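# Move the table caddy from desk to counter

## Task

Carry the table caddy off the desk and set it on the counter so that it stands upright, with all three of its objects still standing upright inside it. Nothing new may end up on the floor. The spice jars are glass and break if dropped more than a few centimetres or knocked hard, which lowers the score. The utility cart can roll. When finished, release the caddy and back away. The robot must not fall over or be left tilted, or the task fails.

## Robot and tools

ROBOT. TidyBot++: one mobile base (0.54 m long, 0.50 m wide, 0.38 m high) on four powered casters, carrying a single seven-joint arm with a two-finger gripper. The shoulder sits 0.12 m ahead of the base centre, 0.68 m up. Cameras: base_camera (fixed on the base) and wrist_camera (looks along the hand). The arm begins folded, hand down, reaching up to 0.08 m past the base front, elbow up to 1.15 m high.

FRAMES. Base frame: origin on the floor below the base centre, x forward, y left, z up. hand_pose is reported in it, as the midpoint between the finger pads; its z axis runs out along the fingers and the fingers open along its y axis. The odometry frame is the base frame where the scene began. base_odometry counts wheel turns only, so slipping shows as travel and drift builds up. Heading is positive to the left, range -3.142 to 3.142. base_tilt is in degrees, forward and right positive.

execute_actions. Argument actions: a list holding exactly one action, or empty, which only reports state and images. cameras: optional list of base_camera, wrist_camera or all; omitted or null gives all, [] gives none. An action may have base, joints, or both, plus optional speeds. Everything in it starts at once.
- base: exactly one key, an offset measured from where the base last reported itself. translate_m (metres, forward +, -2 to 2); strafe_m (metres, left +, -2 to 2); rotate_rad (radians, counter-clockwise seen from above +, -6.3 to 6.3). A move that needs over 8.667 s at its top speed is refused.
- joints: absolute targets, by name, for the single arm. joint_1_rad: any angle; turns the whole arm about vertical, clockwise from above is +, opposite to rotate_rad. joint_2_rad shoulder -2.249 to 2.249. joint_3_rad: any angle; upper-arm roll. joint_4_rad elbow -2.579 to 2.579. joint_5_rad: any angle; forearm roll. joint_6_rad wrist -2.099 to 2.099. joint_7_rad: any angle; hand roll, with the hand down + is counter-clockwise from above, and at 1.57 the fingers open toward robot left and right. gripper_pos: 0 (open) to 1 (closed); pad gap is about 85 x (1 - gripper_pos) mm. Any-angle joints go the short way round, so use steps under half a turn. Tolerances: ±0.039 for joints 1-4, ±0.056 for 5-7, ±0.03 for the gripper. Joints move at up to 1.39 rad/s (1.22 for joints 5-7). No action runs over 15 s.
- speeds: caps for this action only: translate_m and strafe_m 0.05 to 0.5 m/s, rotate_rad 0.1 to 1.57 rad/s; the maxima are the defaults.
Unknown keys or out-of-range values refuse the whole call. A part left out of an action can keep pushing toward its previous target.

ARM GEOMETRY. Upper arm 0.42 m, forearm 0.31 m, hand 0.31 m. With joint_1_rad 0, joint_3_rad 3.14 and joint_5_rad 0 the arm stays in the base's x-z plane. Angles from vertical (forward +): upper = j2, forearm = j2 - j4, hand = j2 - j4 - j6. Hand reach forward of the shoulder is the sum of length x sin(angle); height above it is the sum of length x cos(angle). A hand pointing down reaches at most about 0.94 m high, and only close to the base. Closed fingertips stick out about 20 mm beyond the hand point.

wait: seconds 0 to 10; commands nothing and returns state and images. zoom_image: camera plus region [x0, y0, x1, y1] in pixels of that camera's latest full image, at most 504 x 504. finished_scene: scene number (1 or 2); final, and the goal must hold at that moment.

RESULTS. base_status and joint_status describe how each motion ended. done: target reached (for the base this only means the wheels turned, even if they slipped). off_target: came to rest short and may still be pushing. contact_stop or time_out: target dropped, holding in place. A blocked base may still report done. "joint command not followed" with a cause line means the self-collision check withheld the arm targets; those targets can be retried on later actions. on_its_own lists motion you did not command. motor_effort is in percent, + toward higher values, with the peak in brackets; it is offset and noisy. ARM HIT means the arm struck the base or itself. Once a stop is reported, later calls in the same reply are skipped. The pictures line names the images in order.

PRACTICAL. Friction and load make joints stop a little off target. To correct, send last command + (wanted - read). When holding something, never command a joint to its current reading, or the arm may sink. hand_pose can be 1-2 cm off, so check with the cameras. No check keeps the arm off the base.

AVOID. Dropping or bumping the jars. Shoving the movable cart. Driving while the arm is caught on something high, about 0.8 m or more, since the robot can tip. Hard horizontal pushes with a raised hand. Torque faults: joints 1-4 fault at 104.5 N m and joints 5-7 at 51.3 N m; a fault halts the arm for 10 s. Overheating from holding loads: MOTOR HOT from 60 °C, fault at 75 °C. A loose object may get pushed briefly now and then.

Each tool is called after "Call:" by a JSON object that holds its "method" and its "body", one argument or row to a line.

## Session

Call:
{"method": "execute_actions", "body": {
  "actions": [
    {"joints":{"joint_6_rad":0.35}}
  ],
  "cameras": ["wrist_camera"]
}}

Scene clock: 1.50 s.
base_odometry: x=+0.000 y=+0.000 heading=+0.000 (m, m, rad; odometry frame)
base_tilt: forward=+0.3 right=+0.1 (deg)
base_status: not commanded
joint_positions: joint_1_rad=+0.046 joint_2_rad=-0.356 joint_3_rad=+3.098 joint_4_rad=-2.506 joint_5_rad=+0.007 joint_6_rad=+0.338 joint_7_rad=+1.566 gripper_pos=+0.000
joint_status: all done
motor_effort: joint_1_rad=+0(0) joint_2_rad=-6(6) joint_3_rad=+1(1) joint_4_rad=+19(19) joint_5_rad=+1(0) joint_6_rad=+9(9) joint_7_rad=+0(0) (%)
hand_pose: x=+0.5373 y=+0.0021 z=+0.8295 quat_wxyz=(+0.007, +0.787, +0.004, +0.617) (m; base frame)
pictures: wrist_camera
camera_calibration (this result's frames):
wrist_camera: T_world_to_cam=[[0.0667311, -0.997609, -0.0179736, -0.00837745], [-0.157043, 0.00728787, -0.987565, 0.979068], [0.985335, 0.068724, -0.156182, -0.272241], [0, 0, 0, 1]] pos_world=[0.422563, 0.0032167, 0.924224]
Images, in order (width x height): wrist_camera 644x476.

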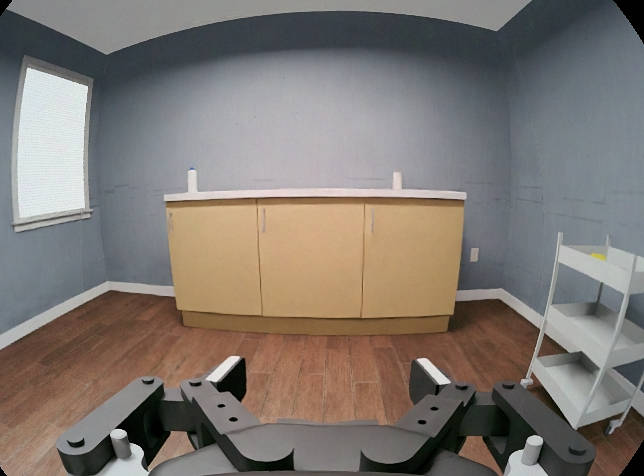

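Call:
{"method": "execute_actions", "body": {
  "actions": [
    {"base":{"rotate_rad":2.1}}
  ],
  "cameras": ["wrist_camera"]
}}

Call:
{"method": "execute_actions", "body": {
  "actions": [
    {"base":{"rotate_rad":2.1}}
  ],
  "cameras": ["wrist_camera"]
}}

Scene clock: 4.33 s.
base_odometry: x=+0.000 y=+0.000 heading=+2.099 (m, m, rad; odometry frame)
base_tilt: forward=+0.3 right=+0.2 (deg)
base_status: done
joint_positions: joint_1_rad=+0.046 joint_2_rad=-0.356 joint_3_rad=+3.098 joint_4_rad=-2.506 joint_5_rad=+0.007 joint_6_rad=+0.338 joint_7_rad=+1.566 gripper_pos=+0.000
joint_status: not commanded
motor_effort: joint_1_rad=-1(1) joint_2_rad=-6(7) joint_3_rad=+1(2) joint_4_rad=+19(18) joint_5_rad=+0(0) joint_6_rad=+9(9) joint_7_rad=+0(0) (%)
hand_pose: x=+0.5373 y=+0.0021 z=+0.8295 quat_wxyz=(+0.007, +0.787, +0.004, +0.617) (m; base frame)
pictures: wrist_camera
camera_calibration (this result's frames):
wrist_camera: T_world_to_cam=[[0.066731, -0.997609, -0.0179736, -0.0083775], [-0.157043, 0.00728783, -0.987565, 0.979068], [0.985335, 0.0687238, -0.156182, -0.272241], [0, 0, 0, 1]] pos_world=[0.422563, 0.00321666, 0.924224]
Images, in order (width x height): wrist_camera 644x476.

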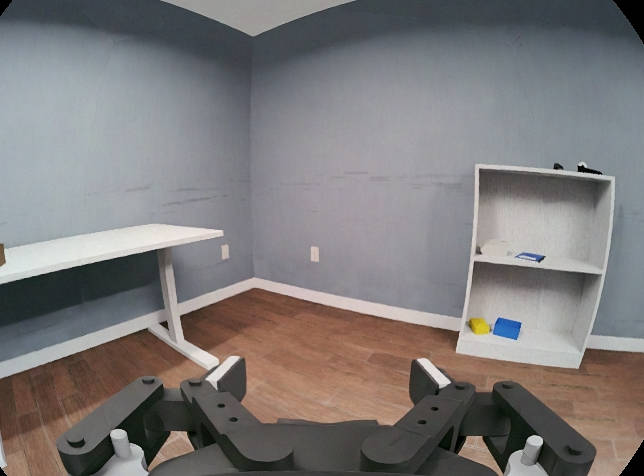

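Scene clock: 7.00 s.
base_odometry: x=+0.000 y=+0.000 heading=-2.085 (m, m, rad; odometry frame)
base_tilt: forward=+0.3 right=+0.2 (deg)
base_status: done
joint_positions: joint_1_rad=+0.046 joint_2_rad=-0.356 joint_3_rad=+3.098 joint_4_rad=-2.506 joint_5_rad=+0.007 joint_6_rad=+0.338 joint_7_rad=+1.566 gripper_pos=+0.000
joint_status: not commanded
motor_effort: joint_1_rad=+0(2) joint_2_rad=-6(7) joint_3_rad=+1(2) joint_4_rad=+19(19) joint_5_rad=+0(1) joint_6_rad=+8(9) joint_7_rad=+0(0) (%)
hand_pose: x=+0.5373 y=+0.0021 z=+0.8295 quat_wxyz=(+0.007, +0.787, +0.004, +0.617) (m; base frame)
pictures: wrist_camera
camera_calibration (this result's frames):
wrist_camera: T_world_to_cam=[[0.0667311, -0.997609, -0.0179735, -0.00837759], [-0.157043, 0.00728777, -0.987565, 0.979069], [0.985335, 0.0687239, -0.156181, -0.272241], [0, 0, 0, 1]] pos_world=[0.422563, 0.00321667, 0.924224]
Images, in order (width x height): wrist_camera 644x476.

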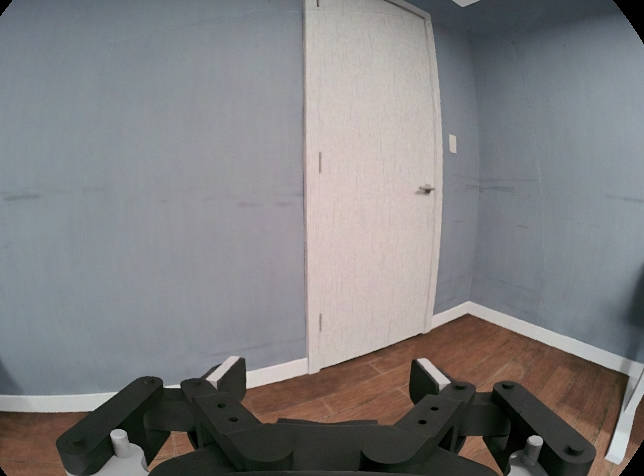

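Call:
{"method": "execute_actions", "body": {
  "actions": [
    {"base":{"rotate_rad":-1.06}}
  ],
  "cameras": ["wrist_camera"]
}}

Scene clock: 9.13 s.
base_odometry: x=+0.000 y=+0.000 heading=+3.139 (m, m, rad; odometry frame)
base_tilt: forward=+0.3 right=+0.1 (deg)
base_status: done
joint_positions: joint_1_rad=+0.046 joint_2_rad=-0.356 joint_3_rad=+3.099 joint_4_rad=-2.506 joint_5_rad=+0.007 joint_6_rad=+0.338 joint_7_rad=+1.566 gripper_pos=+0.000
joint_status: not commanded
motor_effort: joint_1_rad=+0(1) joint_2_rad=-6(7) joint_3_rad=+1(3) joint_4_rad=+19(18) joint_5_rad=+0(0) joint_6_rad=+8(8) joint_7_rad=+0(0) (%)
hand_pose: x=+0.5373 y=+0.0018 z=+0.8295 quat_wxyz=(+0.007, +0.787, +0.004, +0.617) (m; base frame)
pictures: wrist_camera
camera_calibration (this result's frames):
wrist_camera: T_world_to_cam=[[0.0662268, -0.997639, -0.0181599, -0.00819123], [-0.157031, 0.00755221, -0.987565, 0.97907], [0.985371, 0.0682549, -0.15616, -0.272265], [0, 0, 0, 1]] pos_world=[0.422569, 0.00301738, 0.924229]
Images, in order (width x height): wrist_camera 644x476.

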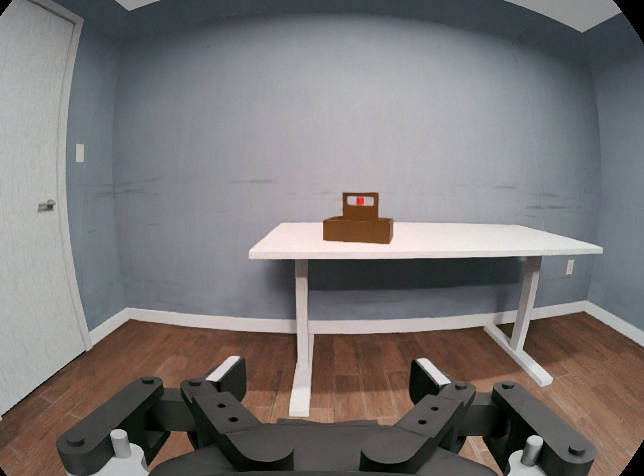

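Call:
{"method": "zoom_image", "body": {
  "camera": "wrist_camera",
  "region": [300, 170, 420, 260]
}}

Region (300, 170, 420, 260) of wrist_camera's 644x476 image, scaled by 4.200; it fills the top 378 rows of this view, and the rest is white.

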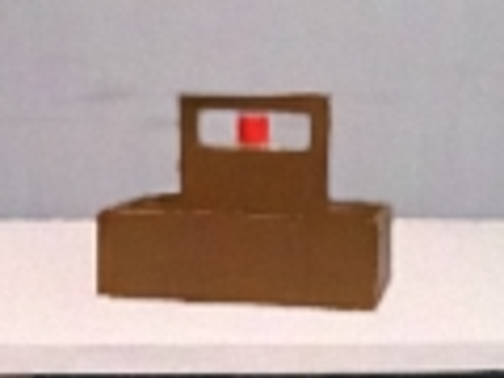

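Call:
{"method": "execute_actions", "body": {
  "actions": [
    {"base":{"strafe_m":-0.11},"joints":{"joint_1_rad":0,"joint_2_rad":0.3,"joint_3_rad":3.14,"joint_4_rad":-1.8,"joint_5_rad":0,"joint_6_rad":0.47,"joint_7_rad":0.02,"gripper_pos":0.45}}
  ],
  "cameras": []
}}

Call:
{"method": "execute_actions", "body": {
  "actions": [
    {"base":{"translate_m":0.55},"speeds":{"translate_m":0.3}}
  ],
  "cameras": ["wrist_camera"]
}}

Scene clock: 11.63 s.
base_odometry: x=+0.000 y=+0.110 heading=+3.138 (m, m, rad; odometry frame)
base_tilt: forward=+0.3 right=+0.2 (deg)
base_status: done
joint_positions: joint_1_rad=+0.023 joint_2_rad=+0.294 joint_3_rad=+3.122 joint_4_rad=-1.824 joint_5_rad=+0.007 joint_6_rad=+0.434 joint_7_rad=+0.035 gripper_pos=+0.450
joint_status: all done
motor_effort: joint_1_rad=+0(2) joint_2_rad=-30(31) joint_3_rad=+0(3) joint_4_rad=+20(20) joint_5_rad=+0(0) joint_6_rad=+10(9) joint_7_rad=+0(0) (%)
hand_pose: x=+0.8186 y=-0.0019 z=+0.8856 quat_wxyz=(-0.462, +0.537, -0.518, +0.479) (m; base frame)
pictures: none
No camera images: the call's "cameras" was empty. Leave "cameras" out to get every camera's image.

Scene clock: 14.33 s.
base_odometry: x=-0.550 y=+0.112 heading=+3.138 (m, m, rad; odometry frame)
base_tilt: forward=+0.3 right=+0.2 (deg)
base_status: done
joint_positions: joint_1_rad=+0.022 joint_2_rad=+0.296 joint_3_rad=+3.122 joint_4_rad=-1.821 joint_5_rad=+0.007 joint_6_rad=+0.437 joint_7_rad=+0.035 gripper_pos=+0.450
joint_status: not commanded
motor_effort: joint_1_rad=+0(1) joint_2_rad=-29(33) joint_3_rad=+0(1) joint_4_rad=+19(21) joint_5_rad=+1(1) joint_6_rad=+9(9) joint_7_rad=+0(0) (%)
hand_pose: x=+0.8196 y=-0.0016 z=+0.8869 quat_wxyz=(-0.463, +0.536, -0.517, +0.480) (m; base frame)
pictures: wrist_camera
camera_calibration (this result's frames):
wrist_camera: T_world_to_cam=[[-0.0337932, -0.0186021, -0.999256, 0.924453], [0.0819259, 0.99641, -0.0213197, 0.028876], [0.996065, -0.0825854, -0.0321479, -0.660211], [0, 0, 0, 1]] pos_world=[0.686488, -0.0660993, 0.903156]
Images, in order (width x height): wrist_camera 644x476.

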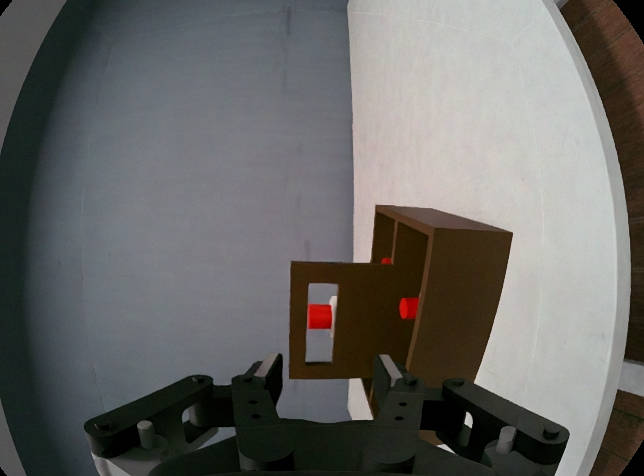

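Call:
{"method": "execute_actions", "body": {
  "actions": [
    {"base":{"strafe_m":-0.025},"joints":{"joint_4_rad":-1.765,"joint_6_rad":0.49,"joint_7_rad":0.04},"speeds":{"strafe_m":0.1}}
  ],
  "cameras": []
}}

Call:
{"method": "execute_actions", "body": {
  "actions": [
    {"base":{"translate_m":0.12},"speeds":{"translate_m":0.12}}
  ],
  "cameras": ["wrist_camera"]
}}

Scene clock: 15.80 s.
base_odometry: x=-0.550 y=+0.137 heading=+3.138 (m, m, rad; odometry frame)
base_tilt: forward=+0.3 right=+0.2 (deg)
base_status: done
joint_positions: joint_1_rad=+0.014 joint_2_rad=+0.297 joint_3_rad=+3.131 joint_4_rad=-1.784 joint_5_rad=+0.007 joint_6_rad=+0.458 joint_7_rad=+0.035 gripper_pos=+0.450
joint_status: all done
motor_effort: joint_1_rad=-1(1) joint_2_rad=-31(32) joint_3_rad=+0(1) joint_4_rad=+19(20) joint_5_rad=+1(1) joint_6_rad=+8(10) joint_7_rad=+0(0) (%)
hand_pose: x=+0.8272 y=-0.0010 z=+0.9148 quat_wxyz=(-0.478, +0.522, -0.503, +0.496) (m; base frame)
pictures: none
No camera images: the call's "cameras" was empty. Leave "cameras" out to get every camera's image.

Scene clock: 17.40 s.
base_odometry: x=-0.670 y=+0.138 heading=+3.138 (m, m, rad; odometry frame)
base_tilt: forward=+0.4 right=+0.2 (deg)
base_status: done
joint_positions: joint_1_rad=+0.014 joint_2_rad=+0.298 joint_3_rad=+3.131 joint_4_rad=-1.783 joint_5_rad=+0.007 joint_6_rad=+0.459 joint_7_rad=+0.035 gripper_pos=+0.450
joint_status: not commanded
motor_effort: joint_1_rad=-1(1) joint_2_rad=-31(34) joint_3_rad=+0(1) joint_4_rad=+20(22) joint_5_rad=+1(0) joint_6_rad=+9(9) joint_7_rad=-1(0) (%)
hand_pose: x=+0.8275 y=-0.0011 z=+0.9147 quat_wxyz=(-0.478, +0.522, -0.503, +0.496) (m; base frame)
pictures: wrist_camera
camera_calibration (this result's frames):
wrist_camera: T_world_to_cam=[[0.0244893, -0.0211178, -0.999477, 0.904459], [0.0830537, 0.996364, -0.019017, 0.025259], [0.996244, -0.0825445, 0.0261541, -0.720548], [0, 0, 0, 1]] pos_world=[0.693594, -0.0655442, 0.923311]
Images, in order (width x height): wrist_camera 644x476.

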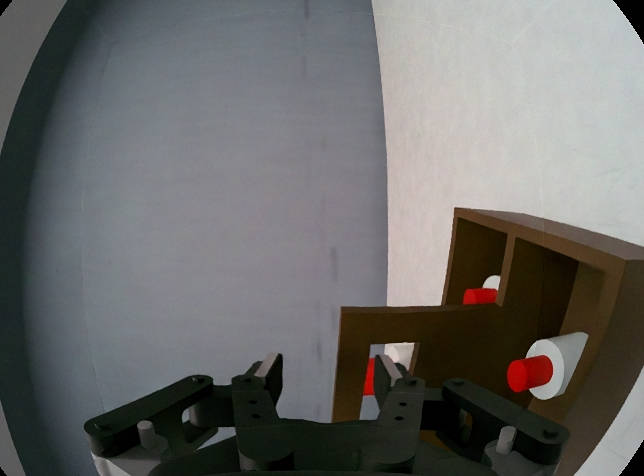

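Call:
{"method": "execute_actions", "body": {
  "actions": [
    {"base":{"strafe_m":0.022},"joints":{"joint_2_rad":0.325},"speeds":{"strafe_m":0.1}}
  ],
  "cameras": ["wrist_camera"]
}}

Scene clock: 18.43 s.
base_odometry: x=-0.670 y=+0.116 heading=+3.137 (m, m, rad; odometry frame)
base_tilt: forward=+0.3 right=+0.1 (deg)
base_status: done
joint_positions: joint_1_rad=+0.006 joint_2_rad=+0.314 joint_3_rad=+3.132 joint_4_rad=-1.783 joint_5_rad=+0.007 joint_6_rad=+0.459 joint_7_rad=+0.035 gripper_pos=+0.450
joint_status: all done
motor_effort: joint_1_rad=+0(3) joint_2_rad=-31(33) joint_3_rad=+1(2) joint_4_rad=+20(20) joint_5_rad=+1(1) joint_6_rad=+9(9) joint_7_rad=+0(0) (%)
hand_pose: x=+0.8311 y=+0.0037 z=+0.9034 quat_wxyz=(-0.475, +0.528, -0.505, +0.491) (m; base frame)
pictures: wrist_camera
camera_calibration (this result's frames):
wrist_camera: T_world_to_cam=[[0.00866776, -0.0212695, -0.999736, 0.906512], [0.0761764, 0.996883, -0.0205483, 0.02712], [0.997057, -0.0759782, 0.010261, -0.709827], [0, 0, 0, 1]] pos_world=[0.697815, -0.0616858, 0.914114]
Images, in order (width x height): wrist_camera 644x476.

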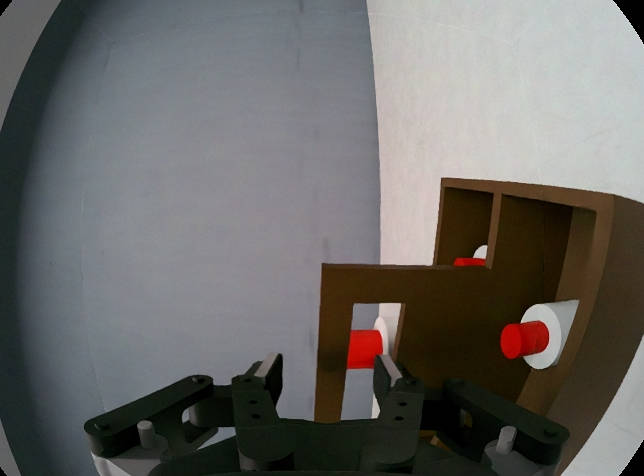

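Call:
{"method": "execute_actions", "body": {
  "actions": [
    {"base":{"strafe_m":-0.012},"speeds":{"strafe_m":0.05}}
  ],
  "cameras": []
}}

Call:
{"method": "execute_actions", "body": {
  "actions": [
    {"base":{"translate_m":0.04},"speeds":{"translate_m":0.05}}
  ],
  "cameras": ["wrist_camera"]
}}

Scene clock: 19.43 s.
base_odometry: x=-0.670 y=+0.128 heading=+3.138 (m, m, rad; odometry frame)
base_tilt: forward=+0.3 right=+0.2 (deg)
base_status: done
joint_positions: joint_1_rad=+0.006 joint_2_rad=+0.314 joint_3_rad=+3.134 joint_4_rad=-1.783 joint_5_rad=+0.007 joint_6_rad=+0.459 joint_7_rad=+0.035 gripper_pos=+0.450
joint_status: not commanded
motor_effort: joint_1_rad=+1(2) joint_2_rad=-32(34) joint_3_rad=+1(1) joint_4_rad=+19(21) joint_5_rad=+0(1) joint_6_rad=+9(9) joint_7_rad=+0(0) (%)
hand_pose: x=+0.8312 y=+0.0026 z=+0.9032 quat_wxyz=(-0.475, +0.528, -0.505, +0.491) (m; base frame)
pictures: none
No camera images: the call's "cameras" was empty. Leave "cameras" out to get every camera's image.

Scene clock: 20.67 s.
base_odometry: x=-0.710 y=+0.128 heading=+3.138 (m, m, rad; odometry frame)
base_tilt: forward=+0.4 right=+0.2 (deg)
base_status: done
joint_positions: joint_1_rad=+0.006 joint_2_rad=+0.316 joint_3_rad=+3.134 joint_4_rad=-1.783 joint_5_rad=+0.007 joint_6_rad=+0.459 joint_7_rad=+0.035 gripper_pos=+0.450
joint_status: not commanded
motor_effort: joint_1_rad=+0(1) joint_2_rad=-32(34) joint_3_rad=+0(1) joint_4_rad=+19(21) joint_5_rad=+0(1) joint_6_rad=+9(10) joint_7_rad=+0(0) (%)
hand_pose: x=+0.8318 y=+0.0026 z=+0.9015 quat_wxyz=(-0.474, +0.528, -0.506, +0.491) (m; base frame)
pictures: wrist_camera
camera_calibration (this result's frames):
wrist_camera: T_world_to_cam=[[0.00625928, -0.0219088, -0.99974, 0.906656], [0.0778239, 0.996738, -0.0213558, 0.0274582], [0.996947, -0.07767, 0.00794389, -0.708404], [0, 0, 0, 1]] pos_world=[0.69843, -0.0625266, 0.912635]
Images, in order (width x height): wrist_camera 644x476.

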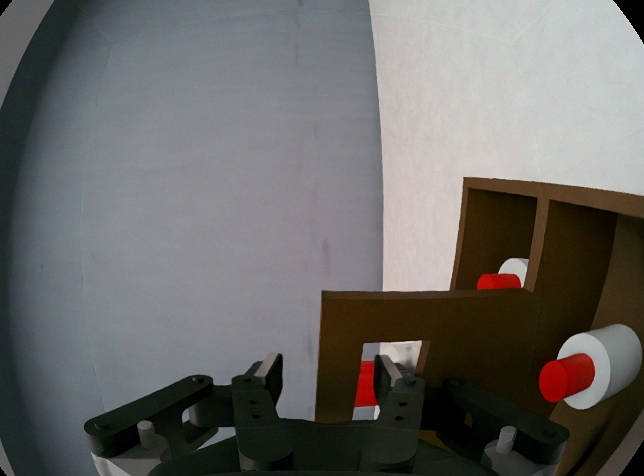

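Call:
{"method": "execute_actions", "body": {
  "actions": [
    {"base":{"strafe_m":0.008},"speeds":{"strafe_m":0.05}}
  ],
  "cameras": []
}}

Call:
{"method": "execute_actions", "body": {
  "actions": [
    {"base":{"translate_m":0.03},"speeds":{"translate_m":0.05}}
  ],
  "cameras": ["wrist_camera"]
}}

Scene clock: 21.37 s.
base_odometry: x=-0.711 y=+0.120 heading=+3.138 (m, m, rad; odometry frame)
base_tilt: forward=+0.3 right=+0.1 (deg)
base_status: done
joint_positions: joint_1_rad=+0.005 joint_2_rad=+0.316 joint_3_rad=+3.135 joint_4_rad=-1.783 joint_5_rad=+0.007 joint_6_rad=+0.459 joint_7_rad=+0.035 gripper_pos=+0.450
joint_status: not commanded
motor_effort: joint_1_rad=-1(4) joint_2_rad=-31(32) joint_3_rad=+0(2) joint_4_rad=+18(19) joint_5_rad=+1(1) joint_6_rad=+9(10) joint_7_rad=+0(0) (%)
hand_pose: x=+0.8318 y=+0.0030 z=+0.9015 quat_wxyz=(-0.474, +0.528, -0.506, +0.490) (m; base frame)
pictures: none
No camera images: the call's "cameras" was empty. Leave "cameras" out to get every camera's image.

Scene clock: 22.40 s.
base_odometry: x=-0.741 y=+0.120 heading=+3.138 (m, m, rad; odometry frame)
base_tilt: forward=+0.3 right=+0.1 (deg)
base_status: done
joint_positions: joint_1_rad=+0.005 joint_2_rad=+0.317 joint_3_rad=+3.135 joint_4_rad=-1.783 joint_5_rad=+0.007 joint_6_rad=+0.459 joint_7_rad=+0.035 gripper_pos=+0.450
joint_status: not commanded
motor_effort: joint_1_rad=+0(3) joint_2_rad=-30(32) joint_3_rad=+0(2) joint_4_rad=+19(20) joint_5_rad=+0(1) joint_6_rad=+9(9) joint_7_rad=+0(0) (%)
hand_pose: x=+0.8320 y=+0.0030 z=+0.9012 quat_wxyz=(-0.474, +0.528, -0.506, +0.490) (m; base frame)
pictures: wrist_camera
camera_calibration (this result's frames):
wrist_camera: T_world_to_cam=[[0.00597739, -0.022081, -0.999738, 0.906566], [0.0772902, 0.996776, -0.0215534, 0.0276422], [0.996991, -0.0771412, 0.00766476, -0.708368], [0, 0, 0, 1]] pos_world=[0.698681, -0.0621795, 0.912354]
Images, in order (width x height): wrist_camera 644x476.

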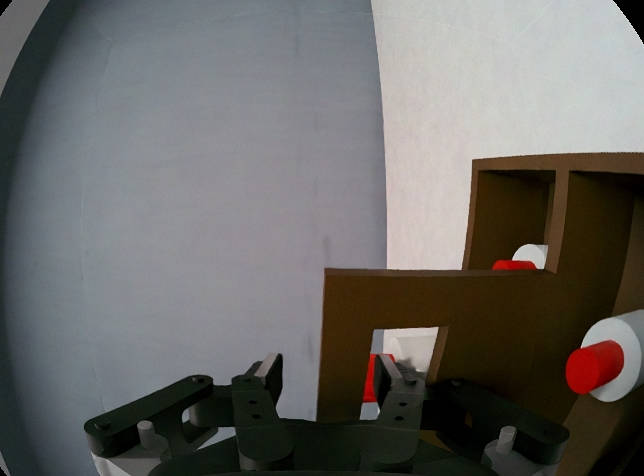

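Call:
{"method": "execute_actions", "body": {
  "actions": [
    {"joints":{"gripper_pos":1}}
  ],
  "cameras": ["wrist_camera"]
}}

Scene clock: 23.30 s.
base_odometry: x=-0.741 y=+0.120 heading=+3.138 (m, m, rad; odometry frame)
base_tilt: forward=+0.4 right=+0.2 (deg)
base_status: not commanded
joint_positions: joint_1_rad=+0.005 joint_2_rad=+0.322 joint_3_rad=+3.135 joint_4_rad=-1.783 joint_5_rad=+0.007 joint_6_rad=+0.462 joint_7_rad=+0.035 gripper_pos=+0.844
joint_status: gripper_pos off_target (ended at +0.844, target +1.000)
motor_effort: joint_1_rad=+0(1) joint_2_rad=-32(36) joint_3_rad=+1(2) joint_4_rad=+20(25) joint_5_rad=+2(2) joint_6_rad=+9(14) joint_7_rad=+2(2) (%)
hand_pose: x=+0.8332 y=+0.0030 z=+0.8985 quat_wxyz=(-0.473, +0.529, -0.506, +0.490) (m; base frame)
pictures: wrist_camera
camera_calibration (this result's frames):
wrist_camera: T_world_to_cam=[[0.00359877, -0.0220427, -0.999751, 0.905841], [0.0772303, 0.996777, -0.0216992, 0.027673], [0.997007, -0.0771329, 0.00528954, -0.707443], [0, 0, 0, 1]] pos_world=[0.699928, -0.0621838, 0.909957]
Images, in order (width x height): wrist_camera 644x476.

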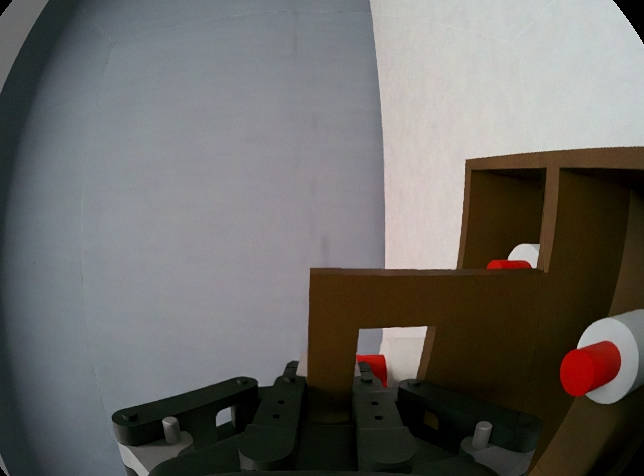

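Call:
{"method": "execute_actions", "body": {
  "actions": [
    {"joints":{"joint_2_rad":0.29,"joint_4_rad":-1.64,"joint_6_rad":0.42,"gripper_pos":1}}
  ],
  "cameras": ["wrist_camera"]
}}

Scene clock: 24.63 s.
base_odometry: x=-0.741 y=+0.120 heading=+3.138 (m, m, rad; odometry frame)
base_tilt: forward=+0.3 right=+0.2 (deg)
base_status: not commanded
joint_positions: joint_1_rad=+0.005 joint_2_rad=+0.331 joint_3_rad=+3.135 joint_4_rad=-1.692 joint_5_rad=+0.007 joint_6_rad=+0.423 joint_7_rad=+0.035 gripper_pos=+0.846
joint_status: joint_2_rad off_target (ended at +0.331, target +0.290); joint_4_rad off_target (ended at -1.692, target -1.640); gripper_pos off_target (ended at +0.846, target +1.000); the others done
motor_effort: joint_1_rad=+0(1) joint_2_rad=-40(41) joint_3_rad=+0(2) joint_4_rad=+26(26) joint_5_rad=+0(2) joint_6_rad=+13(15) joint_7_rad=+0(2) (%)
hand_pose: x=+0.8495 y=+0.0028 z=+0.9337 quat_wxyz=(-0.484, +0.518, -0.496, +0.501) (m; base frame)
pictures: wrist_camera
camera_calibration (this result's frames):
wrist_camera: T_world_to_cam=[[0.0473637, -0.0220535, -0.998634, 0.902727], [0.0784578, 0.99675, -0.0182908, 0.0231059], [0.995792, -0.0774843, 0.04894, -0.763614], [0, 0, 0, 1]] pos_world=[0.715831, -0.0622906, 0.939288]
Images, in order (width x height): wrist_camera 644x476.

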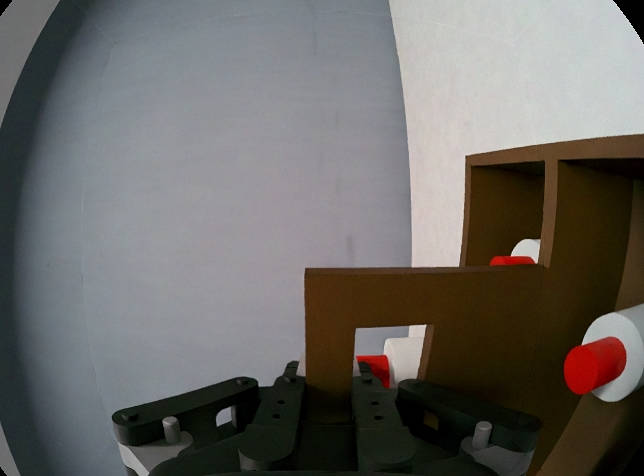

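Call:
{"method": "execute_actions", "body": {
  "actions": [
    {"joints":{"joint_2_rad":0.24,"joint_4_rad":-1.45,"joint_6_rad":0.15,"gripper_pos":1}}
  ],
  "cameras": []
}}

Call:
{"method": "execute_actions", "body": {
  "actions": [
    {"joints":{"joint_2_rad":0.14,"joint_4_rad":-1.25,"joint_6_rad":-0.15,"gripper_pos":1}}
  ],
  "cameras": ["wrist_camera"]
}}

Scene clock: 26.03 s.
base_odometry: x=-0.741 y=+0.120 heading=+3.138 (m, m, rad; odometry frame)
base_tilt: forward=+0.3 right=+0.2 (deg)
base_status: not commanded
joint_positions: joint_1_rad=+0.005 joint_2_rad=+0.285 joint_3_rad=+3.135 joint_4_rad=-1.501 joint_5_rad=+0.007 joint_6_rad=+0.154 joint_7_rad=+0.035 gripper_pos=+0.846
joint_status: joint_2_rad off_target (ended at +0.285, target +0.240); joint_4_rad off_target (ended at -1.501, target -1.450); gripper_pos off_target (ended at +0.846, target +1.000); the others done
motor_effort: joint_1_rad=+0(0) joint_2_rad=-39(42) joint_3_rad=+0(0) joint_4_rad=+27(29) joint_5_rad=+1(1) joint_6_rad=+13(14) joint_7_rad=+0(0) (%)
hand_pose: x=+0.8550 y=+0.0023 z=+0.9998 quat_wxyz=(-0.476, +0.526, -0.504, +0.493) (m; base frame)
pictures: none
No camera images: the call's "cameras" was empty. Leave "cameras" out to get every camera's image.

Scene clock: 27.53 s.
base_odometry: x=-0.741 y=+0.120 heading=+3.138 (m, m, rad; odometry frame)
base_tilt: forward=+0.3 right=+0.1 (deg)
base_status: not commanded
joint_positions: joint_1_rad=+0.005 joint_2_rad=+0.174 joint_3_rad=+3.135 joint_4_rad=-1.296 joint_5_rad=+0.007 joint_6_rad=-0.147 joint_7_rad=+0.035 gripper_pos=+0.846
joint_status: joint_4_rad off_target (ended at -1.296, target -1.250); gripper_pos off_target (ended at +0.846, target +1.000); the others done
motor_effort: joint_1_rad=+0(0) joint_2_rad=-35(44) joint_3_rad=+0(0) joint_4_rad=+28(31) joint_5_rad=+0(0) joint_6_rad=+14(14) joint_7_rad=+0(0) (%)
hand_pose: x=+0.8154 y=+0.0018 z=+1.1134 quat_wxyz=(-0.478, +0.522, -0.501, +0.498) (m; base frame)
pictures: wrist_camera
camera_calibration (this result's frames):
wrist_camera: T_world_to_cam=[[0.0292676, -0.0239596, -0.999284, 1.09926], [0.0816937, 0.996426, -0.0214984, 0.0310397], [0.996228, -0.081006, 0.0311203, -0.719033], [0, 0, 0, 1]] pos_world=[0.681612, -0.0628368, 1.12152]
Images, in order (width x height): wrist_camera 644x476.

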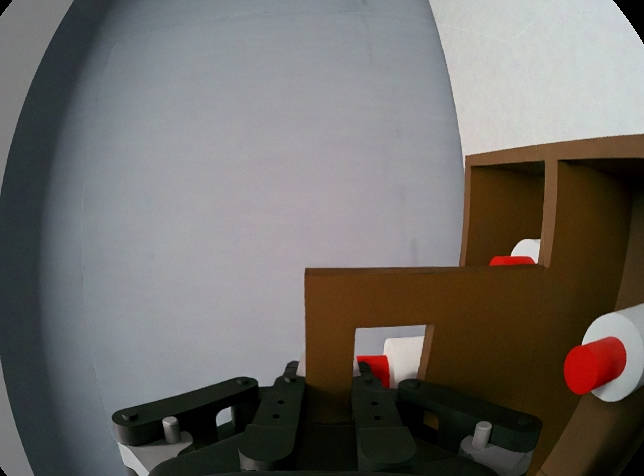

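Call:
{"method": "execute_actions", "body": {
  "actions": [
    {"base":{"translate_m":-0.4},"joints":{"joint_2_rad":0.04,"joint_6_rad":-0.25,"gripper_pos":1},"speeds":{"translate_m":0.25}}
  ],
  "cameras": []
}}

Call:
{"method": "execute_actions", "body": {
  "actions": [
    {"base":{"rotate_rad":3.14},"speeds":{"rotate_rad":0.55}}
  ]
}}

Scene clock: 30.20 s.
base_odometry: x=-0.340 y=+0.118 heading=+3.138 (m, m, rad; odometry frame)
base_tilt: forward=+0.3 right=+0.2 (deg)
base_status: done
joint_positions: joint_1_rad=+0.005 joint_2_rad=+0.074 joint_3_rad=+3.135 joint_4_rad=-1.293 joint_5_rad=+0.007 joint_6_rad=-0.250 joint_7_rad=+0.035 gripper_pos=+0.846
joint_status: gripper_pos off_target (ended at +0.846, target +1.000); the others done
motor_effort: joint_1_rad=+0(3) joint_2_rad=-32(42) joint_3_rad=+0(2) joint_4_rad=+28(30) joint_5_rad=+1(1) joint_6_rad=+14(15) joint_7_rad=+0(0) (%)
hand_pose: x=+0.7690 y=+0.0017 z=+1.1501 quat_wxyz=(-0.478, +0.522, -0.501, +0.498) (m; base frame)
pictures: none
No camera images: the call's "cameras" was empty. Leave "cameras" out to get every camera's image.

Scene clock: 36.73 s.
base_odometry: x=-0.340 y=+0.118 heading=-0.006 (m, m, rad; odometry frame)
base_tilt: forward=+0.3 right=+0.2 (deg)
base_status: done
joint_positions: joint_1_rad=-0.002 joint_2_rad=+0.074 joint_3_rad=+3.137 joint_4_rad=-1.293 joint_5_rad=+0.007 joint_6_rad=-0.251 joint_7_rad=+0.035 gripper_pos=+0.846
joint_status: not commanded
motor_effort: joint_1_rad=-1(5) joint_2_rad=-31(33) joint_3_rad=+0(4) joint_4_rad=+27(28) joint_5_rad=+1(1) joint_6_rad=+14(14) joint_7_rad=+0(0) (%)
hand_pose: x=+0.7690 y=+0.0049 z=+1.1501 quat_wxyz=(-0.479, +0.523, -0.500, +0.497) (m; base frame)
pictures: base_camera, wrist_camera
camera_calibration (this result's frames):
wrist_camera: T_world_to_cam=[[0.028405, -0.0245977, -0.999294, 1.13804], [0.0777548, 0.996723, -0.0223242, 0.0365367], [0.996568, -0.0770658, 0.0302245, -0.672929], [0, 0, 0, 1]] pos_world=[0.635453, -0.0602835, 1.15839]
Images, in order (width x height): base_camera 644x364, wrist_camera 644x476.

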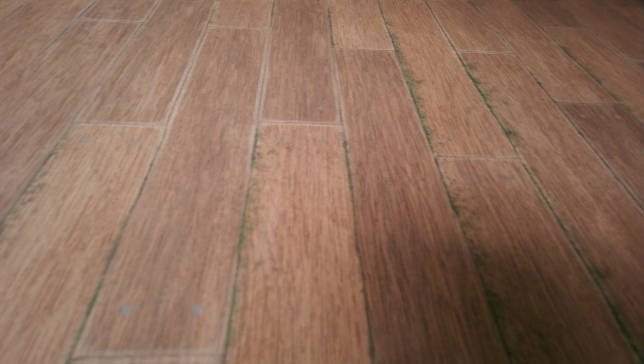

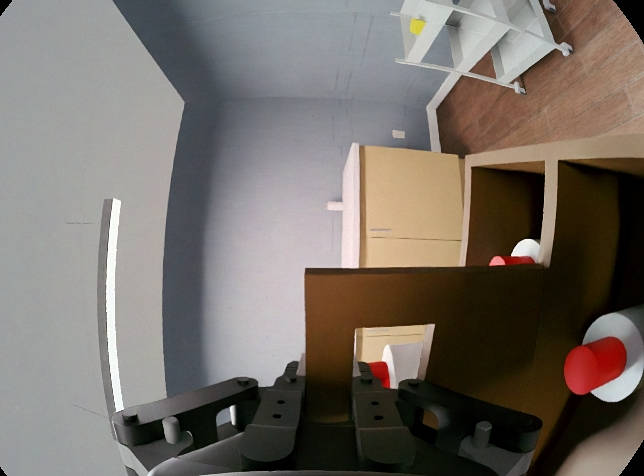

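Call:
{"method": "execute_actions", "body": {
  "actions": [
    {"base":{"translate_m":1.3},"speeds":{"translate_m":0.35}}
  ]
}}

Scene clock: 41.60 s.
base_odometry: x=+0.960 y=+0.113 heading=-0.005 (m, m, rad; odometry frame)
base_tilt: forward=+0.4 right=+0.2 (deg)
base_status: done
joint_positions: joint_1_rad=-0.002 joint_2_rad=+0.077 joint_3_rad=+3.137 joint_4_rad=-1.293 joint_5_rad=+0.007 joint_6_rad=-0.251 joint_7_rad=+0.035 gripper_pos=+0.846
joint_status: not commanded
motor_effort: joint_1_rad=+0(1) joint_2_rad=-31(34) joint_3_rad=+1(1) joint_4_rad=+27(29) joint_5_rad=+1(1) joint_6_rad=+14(15) joint_7_rad=+0(0) (%)
hand_pose: x=+0.7705 y=+0.0049 z=+1.1478 quat_wxyz=(-0.478, +0.524, -0.501, +0.496) (m; base frame)
pictures: base_camera, wrist_camera
camera_calibration (this result's frames):
wrist_camera: T_world_to_cam=[[0.0244176, -0.0246085, -0.999399, 1.13889], [0.0776707, 0.996722, -0.0226449, 0.0368033], [0.99668, -0.0770711, 0.0262489, -0.669838], [0, 0, 0, 1]] pos_world=[0.636947, -0.0602815, 1.15662]
Images, in order (width x height): base_camera 644x364, wrist_camera 644x476.

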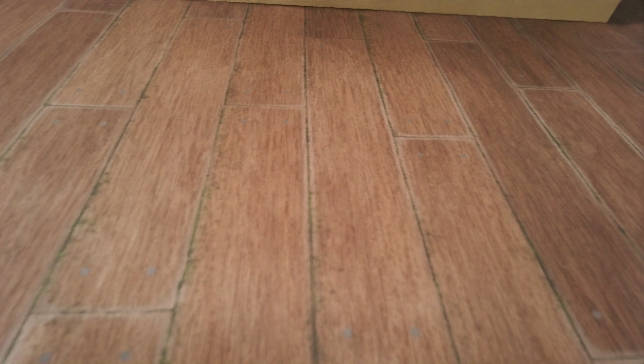

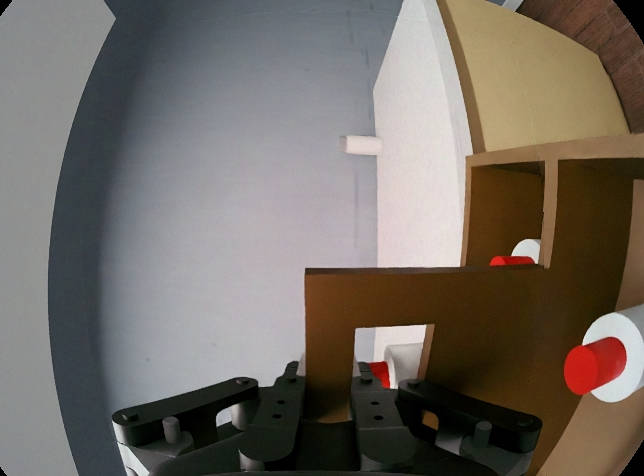

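Call:
{"method": "execute_actions", "body": {
  "actions": [
    {"base":{"translate_m":0.46},"speeds":{"translate_m":0.2}}
  ]
}}

Call:
{"method": "execute_actions", "body": {
  "actions": [
    {"joints":{"joint_2_rad":0.13,"joint_6_rad":-0.13,"gripper_pos":1}}
  ],
  "cameras": ["wrist_camera"]
}}

Scene clock: 44.80 s.
base_odometry: x=+1.420 y=+0.111 heading=-0.004 (m, m, rad; odometry frame)
base_tilt: forward=+0.3 right=+0.2 (deg)
base_status: done
joint_positions: joint_1_rad=-0.002 joint_2_rad=+0.078 joint_3_rad=+3.137 joint_4_rad=-1.293 joint_5_rad=+0.007 joint_6_rad=-0.252 joint_7_rad=+0.035 gripper_pos=+0.846
joint_status: not commanded
motor_effort: joint_1_rad=-1(1) joint_2_rad=-31(35) joint_3_rad=+0(0) joint_4_rad=+28(29) joint_5_rad=+1(1) joint_6_rad=+13(14) joint_7_rad=-1(0) (%)
hand_pose: x=+0.7707 y=+0.0049 z=+1.1473 quat_wxyz=(-0.478, +0.525, -0.501, +0.496) (m; base frame)
pictures: base_camera, wrist_camera
camera_calibration (this result's frames):
wrist_camera: T_world_to_cam=[[0.0234948, -0.0246115, -0.999421, 1.13913], [0.077652, 0.996722, -0.0227196, 0.0368717], [0.996704, -0.0770733, 0.0253289, -0.669056], [0, 0, 0, 1]] pos_world=[0.637224, -0.0602814, 1.15625]
Images, in order (width x height): base_camera 644x364, wrist_camera 644x476.

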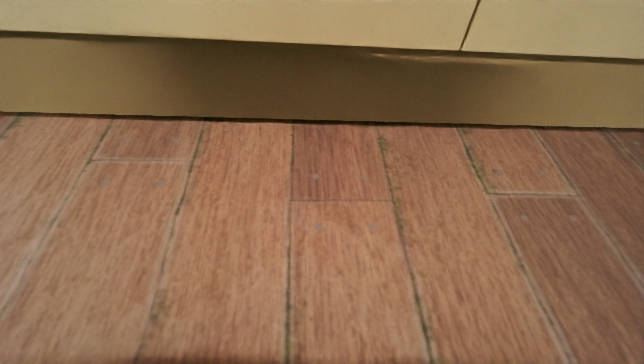

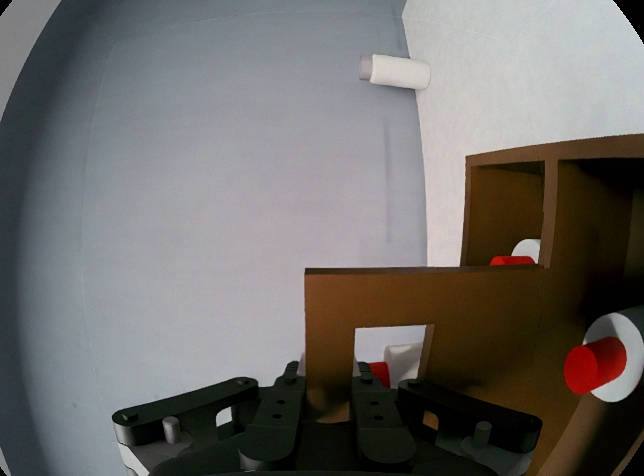

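Scene clock: 45.83 s.
base_odometry: x=+1.420 y=+0.111 heading=-0.004 (m, m, rad; odometry frame)
base_tilt: forward=+0.3 right=+0.1 (deg)
base_status: not commanded
joint_positions: joint_1_rad=-0.002 joint_2_rad=+0.170 joint_3_rad=+3.137 joint_4_rad=-1.293 joint_5_rad=+0.007 joint_6_rad=-0.194 joint_7_rad=+0.035 gripper_pos=+0.846
joint_status: joint_2_rad off_target (ended at +0.170, target +0.130); joint_6_rad off_target (ended at -0.194, target -0.130); gripper_pos off_target (ended at +0.846, target +1.000)
motor_effort: joint_1_rad=+0(0) joint_2_rad=-36(39) joint_3_rad=+0(0) joint_4_rad=+28(29) joint_5_rad=+0(1) joint_6_rad=+13(15) joint_7_rad=+0(0) (%)
hand_pose: x=+0.8128 y=+0.0051 z=+1.1033 quat_wxyz=(-0.469, +0.533, -0.509, +0.486) (m; base frame)
pictures: wrist_camera
camera_calibration (this result's frames):
wrist_camera: T_world_to_cam=[[-0.0105882, -0.0244836, -0.999644, 1.12219], [0.0764648, 0.996753, -0.0252227, 0.0361291], [0.997016, -0.0767046, -0.00868165, -0.672587], [0, 0, 0, 1]] pos_world=[0.6797, -0.0601273, 1.11686]
Images, in order (width x height): wrist_camera 644x476.

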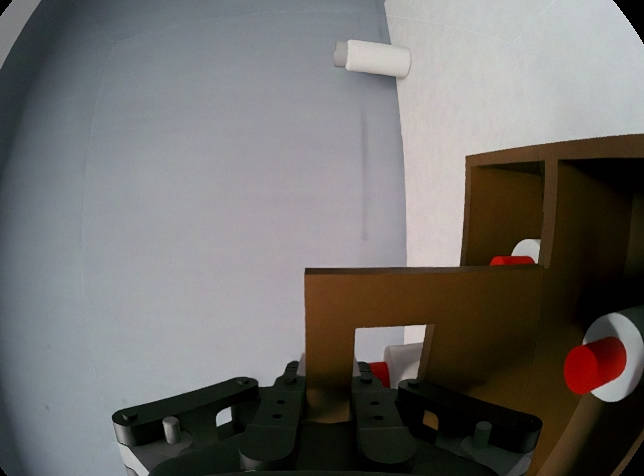

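Call:
{"method": "execute_actions", "body": {
  "actions": [
    {"base":{"translate_m":0.04},"joints":{"joint_6_rad":-0.075,"gripper_pos":1},"speeds":{"translate_m":0.08}}
  ],
  "cameras": []
}}

Call:
{"method": "execute_actions", "body": {
  "actions": [
    {"joints":{"joint_2_rad":0.175,"joint_6_rad":-0.03,"gripper_pos":1}}
  ],
  "cameras": ["wrist_camera"]
}}

Scene clock: 47.00 s.
base_odometry: x=+1.460 y=+0.111 heading=-0.004 (m, m, rad; odometry frame)
base_tilt: forward=+0.3 right=+0.2 (deg)
base_status: done
joint_positions: joint_1_rad=-0.002 joint_2_rad=+0.171 joint_3_rad=+3.137 joint_4_rad=-1.292 joint_5_rad=+0.007 joint_6_rad=-0.134 joint_7_rad=+0.035 gripper_pos=+0.846
joint_status: joint_6_rad off_target (ended at -0.134, target -0.075); gripper_pos off_target (ended at +0.846, target +1.000)
motor_effort: joint_1_rad=+0(1) joint_2_rad=-35(39) joint_3_rad=+1(1) joint_4_rad=+28(30) joint_5_rad=+1(1) joint_6_rad=+14(16) joint_7_rad=+0(0) (%)
hand_pose: x=+0.8143 y=+0.0052 z=+1.1219 quat_wxyz=(-0.484, +0.518, -0.495, +0.502) (m; base frame)
pictures: none
No camera images: the call's "cameras" was empty. Leave "cameras" out to get every camera's image.

Scene clock: 47.87 s.
base_odometry: x=+1.460 y=+0.111 heading=-0.004 (m, m, rad; odometry frame)
base_tilt: forward=+0.4 right=+0.2 (deg)
base_status: not commanded
joint_positions: joint_1_rad=-0.002 joint_2_rad=+0.206 joint_3_rad=+3.137 joint_4_rad=-1.292 joint_5_rad=+0.007 joint_6_rad=-0.094 joint_7_rad=+0.035 gripper_pos=+0.846
joint_status: joint_6_rad off_target (ended at -0.094, target -0.030); gripper_pos off_target (ended at +0.846, target +1.000); the others done
motor_effort: joint_1_rad=+0(1) joint_2_rad=-37(38) joint_3_rad=+0(1) joint_4_rad=+28(29) joint_5_rad=+1(1) joint_6_rad=+13(14) joint_7_rad=+0(0) (%)
hand_pose: x=+0.8298 y=+0.0053 z=+1.1095 quat_wxyz=(-0.486, +0.517, -0.494, +0.503) (m; base frame)
pictures: wrist_camera
camera_calibration (this result's frames):
wrist_camera: T_world_to_cam=[[0.053687, -0.02396, -0.99827, 1.07366], [0.0773002, 0.996812, -0.0197677, 0.0280052], [0.995561, -0.0761052, 0.0553679, -0.759364], [0, 0, 0, 1]] pos_world=[0.696186, -0.0599825, 1.11441]
Images, in order (width x height): wrist_camera 644x476.

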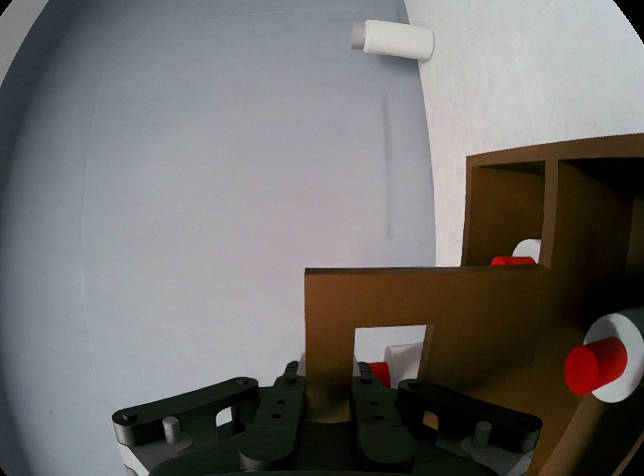

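Angle is 1.59; lower with joint 2 only.

Call:
{"method": "execute_actions", "body": {
  "actions": [
    {"joints":{"joint_2_rad":0.205,"gripper_pos":1}}
  ],
  "cameras": ["wrist_camera"]
}}

Call:
{"method": "execute_actions", "body": {
  "actions": [
    {"joints":{"joint_2_rad":0.235,"joint_6_rad":-0.01,"gripper_pos":1}}
  ],
  "cameras": ["wrist_camera"]
}}

Scene clock: 48.77 s.
base_odometry: x=+1.460 y=+0.111 heading=-0.004 (m, m, rad; odometry frame)
base_tilt: forward=+0.3 right=+0.1 (deg)
base_status: not commanded
joint_positions: joint_1_rad=-0.002 joint_2_rad=+0.231 joint_3_rad=+3.137 joint_4_rad=-1.292 joint_5_rad=+0.007 joint_6_rad=-0.091 joint_7_rad=+0.035 gripper_pos=+0.846
joint_status: gripper_pos off_target (ended at +0.846, target +1.000); the others done
motor_effort: joint_1_rad=+0(1) joint_2_rad=-37(39) joint_3_rad=+1(0) joint_4_rad=+28(29) joint_5_rad=+1(1) joint_6_rad=+13(14) joint_7_rad=+0(0) (%)
hand_pose: x=+0.8404 y=+0.0053 z=+1.0928 quat_wxyz=(-0.480, +0.522, -0.499, +0.498) (m; base frame)
pictures: wrist_camera
camera_calibration (this result's frames):
wrist_camera: T_world_to_cam=[[0.0326285, -0.0239862, -0.99918, 1.07511], [0.0768417, 0.996813, -0.0214201, 0.0290214], [0.996509, -0.0760797, 0.0343677, -0.746784], [0, 0, 0, 1]] pos_world=[0.706867, -0.0599562, 1.10052]
Images, in order (width x height): wrist_camera 644x476.

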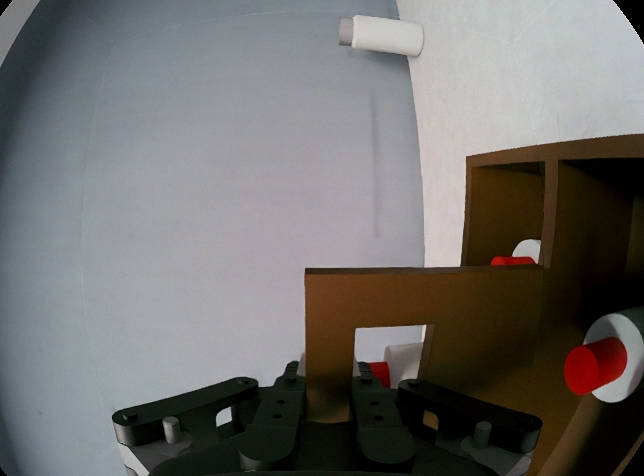

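Scene clock: 49.43 s.
base_odometry: x=+1.460 y=+0.111 heading=-0.004 (m, m, rad; odometry frame)
base_tilt: forward=+0.3 right=+0.2 (deg)
base_status: not commanded
joint_positions: joint_1_rad=-0.002 joint_2_rad=+0.245 joint_3_rad=+3.137 joint_4_rad=-1.292 joint_5_rad=+0.007 joint_6_rad=-0.063 joint_7_rad=+0.035 gripper_pos=+0.846
joint_status: gripper_pos off_target (ended at +0.846, target +1.000); the others done
motor_effort: joint_1_rad=+0(0) joint_2_rad=-36(37) joint_3_rad=+1(0) joint_4_rad=+27(27) joint_5_rad=+1(1) joint_6_rad=+13(13) joint_7_rad=+1(1) (%)
hand_pose: x=+0.8465 y=+0.0054 z=+1.0911 quat_wxyz=(-0.484, +0.519, -0.495, +0.501) (m; base frame)
pictures: wrist_camera
camera_calibration (this result's frames):
wrist_camera: T_world_to_cam=[[0.0456574, -0.0238429, -0.998673, 1.0616], [0.0769526, 0.996828, -0.0202808, 0.0271172], [0.995989, -0.0759245, 0.0473474, -0.766491], [0, 0, 0, 1]] pos_world=[0.71286, -0.059915, 1.09703]
Images, in order (width x height): wrist_camera 644x476.

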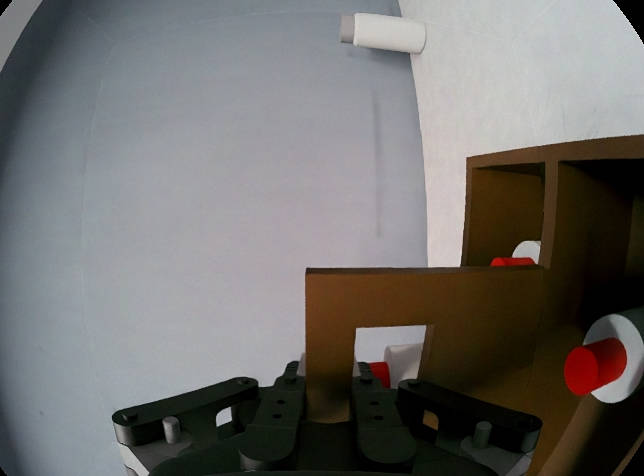

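Possibly just touching. A bit more.

Call:
{"method": "execute_actions", "body": {
  "actions": [
    {"joints":{"joint_2_rad":0.27,"gripper_pos":1}}
  ],
  "cameras": ["wrist_camera"]
}}

Scene clock: 50.20 s.
base_odometry: x=+1.460 y=+0.111 heading=-0.004 (m, m, rad; odometry frame)
base_tilt: forward=+0.3 right=+0.1 (deg)
base_status: not commanded
joint_positions: joint_1_rad=-0.002 joint_2_rad=+0.261 joint_3_rad=+3.137 joint_4_rad=-1.282 joint_5_rad=+0.007 joint_6_rad=-0.052 joint_7_rad=+0.035 gripper_pos=+0.846
joint_status: gripper_pos off_target (ended at +0.846, target +1.000); the others done
motor_effort: joint_1_rad=+0(1) joint_2_rad=-33(36) joint_3_rad=+1(0) joint_4_rad=+24(26) joint_5_rad=+2(1) joint_6_rad=+10(11) joint_7_rad=+1(1) (%)
hand_pose: x=+0.8529 y=+0.0054 z=+1.0896 quat_wxyz=(-0.485, +0.518, -0.494, +0.502) (m; base frame)
pictures: wrist_camera
camera_calibration (this result's frames):
wrist_camera: T_world_to_cam=[[0.0515583, -0.0237379, -0.998388, 1.05456], [0.0770168, 0.996835, -0.0197238, 0.0259068], [0.995696, -0.0758757, 0.0532233, -0.778963], [0, 0, 0, 1]] pos_world=[0.719244, -0.0598961, 1.09483]
Images, in order (width x height): wrist_camera 644x476.

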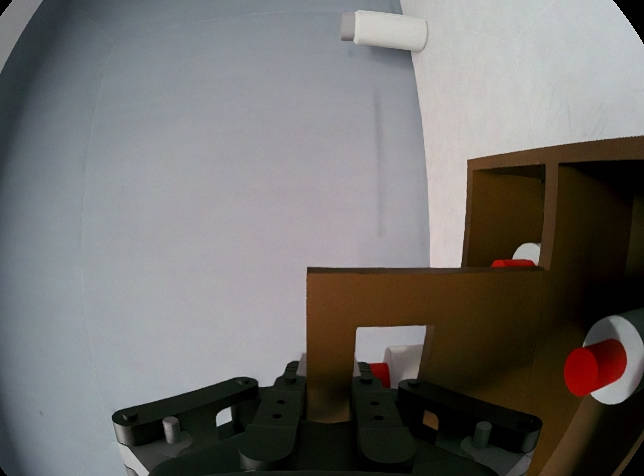

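Unloaded. Release.

Call:
{"method": "execute_actions", "body": {
  "actions": [
    {"joints":{"joint_2_rad":0.28,"joint_4_rad":-1.29,"joint_6_rad":-0.03,"gripper_pos":0.45}}
  ],
  "cameras": ["wrist_camera"]
}}

Scene clock: 51.10 s.
base_odometry: x=+1.460 y=+0.111 heading=-0.004 (m, m, rad; odometry frame)
base_tilt: forward=+0.3 right=+0.2 (deg)
base_status: not commanded
joint_positions: joint_1_rad=-0.002 joint_2_rad=+0.261 joint_3_rad=+3.137 joint_4_rad=-1.284 joint_5_rad=+0.007 joint_6_rad=-0.052 joint_7_rad=+0.035 gripper_pos=+0.450
joint_status: all done
motor_effort: joint_1_rad=-1(2) joint_2_rad=-28(33) joint_3_rad=+0(1) joint_4_rad=+19(24) joint_5_rad=+1(2) joint_6_rad=+7(11) joint_7_rad=+0(1) (%)
hand_pose: x=+0.8529 y=+0.0054 z=+1.0884 quat_wxyz=(-0.485, +0.518, -0.495, +0.502) (m; base frame)
pictures: wrist_camera
camera_calibration (this result's frames):
wrist_camera: T_world_to_cam=[[0.04968, -0.0237499, -0.998483, 1.05502], [0.076976, 0.996835, -0.0198807, 0.0260861], [0.995794, -0.0758715, 0.0513509, -0.776941], [0, 0, 0, 1]] pos_world=[0.719252, -0.0598947, 1.09383]
Images, in order (width x height): wrist_camera 644x476.

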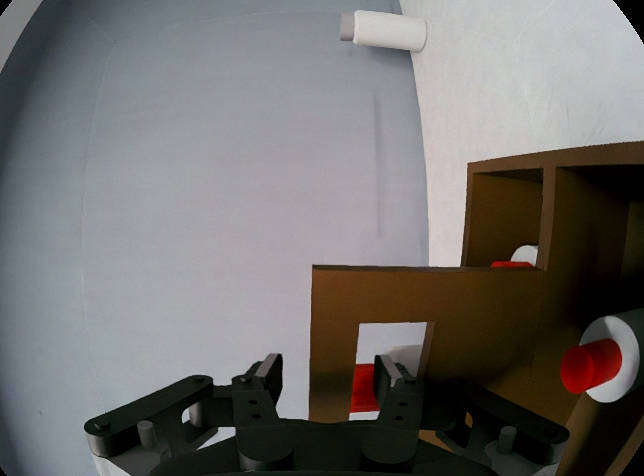

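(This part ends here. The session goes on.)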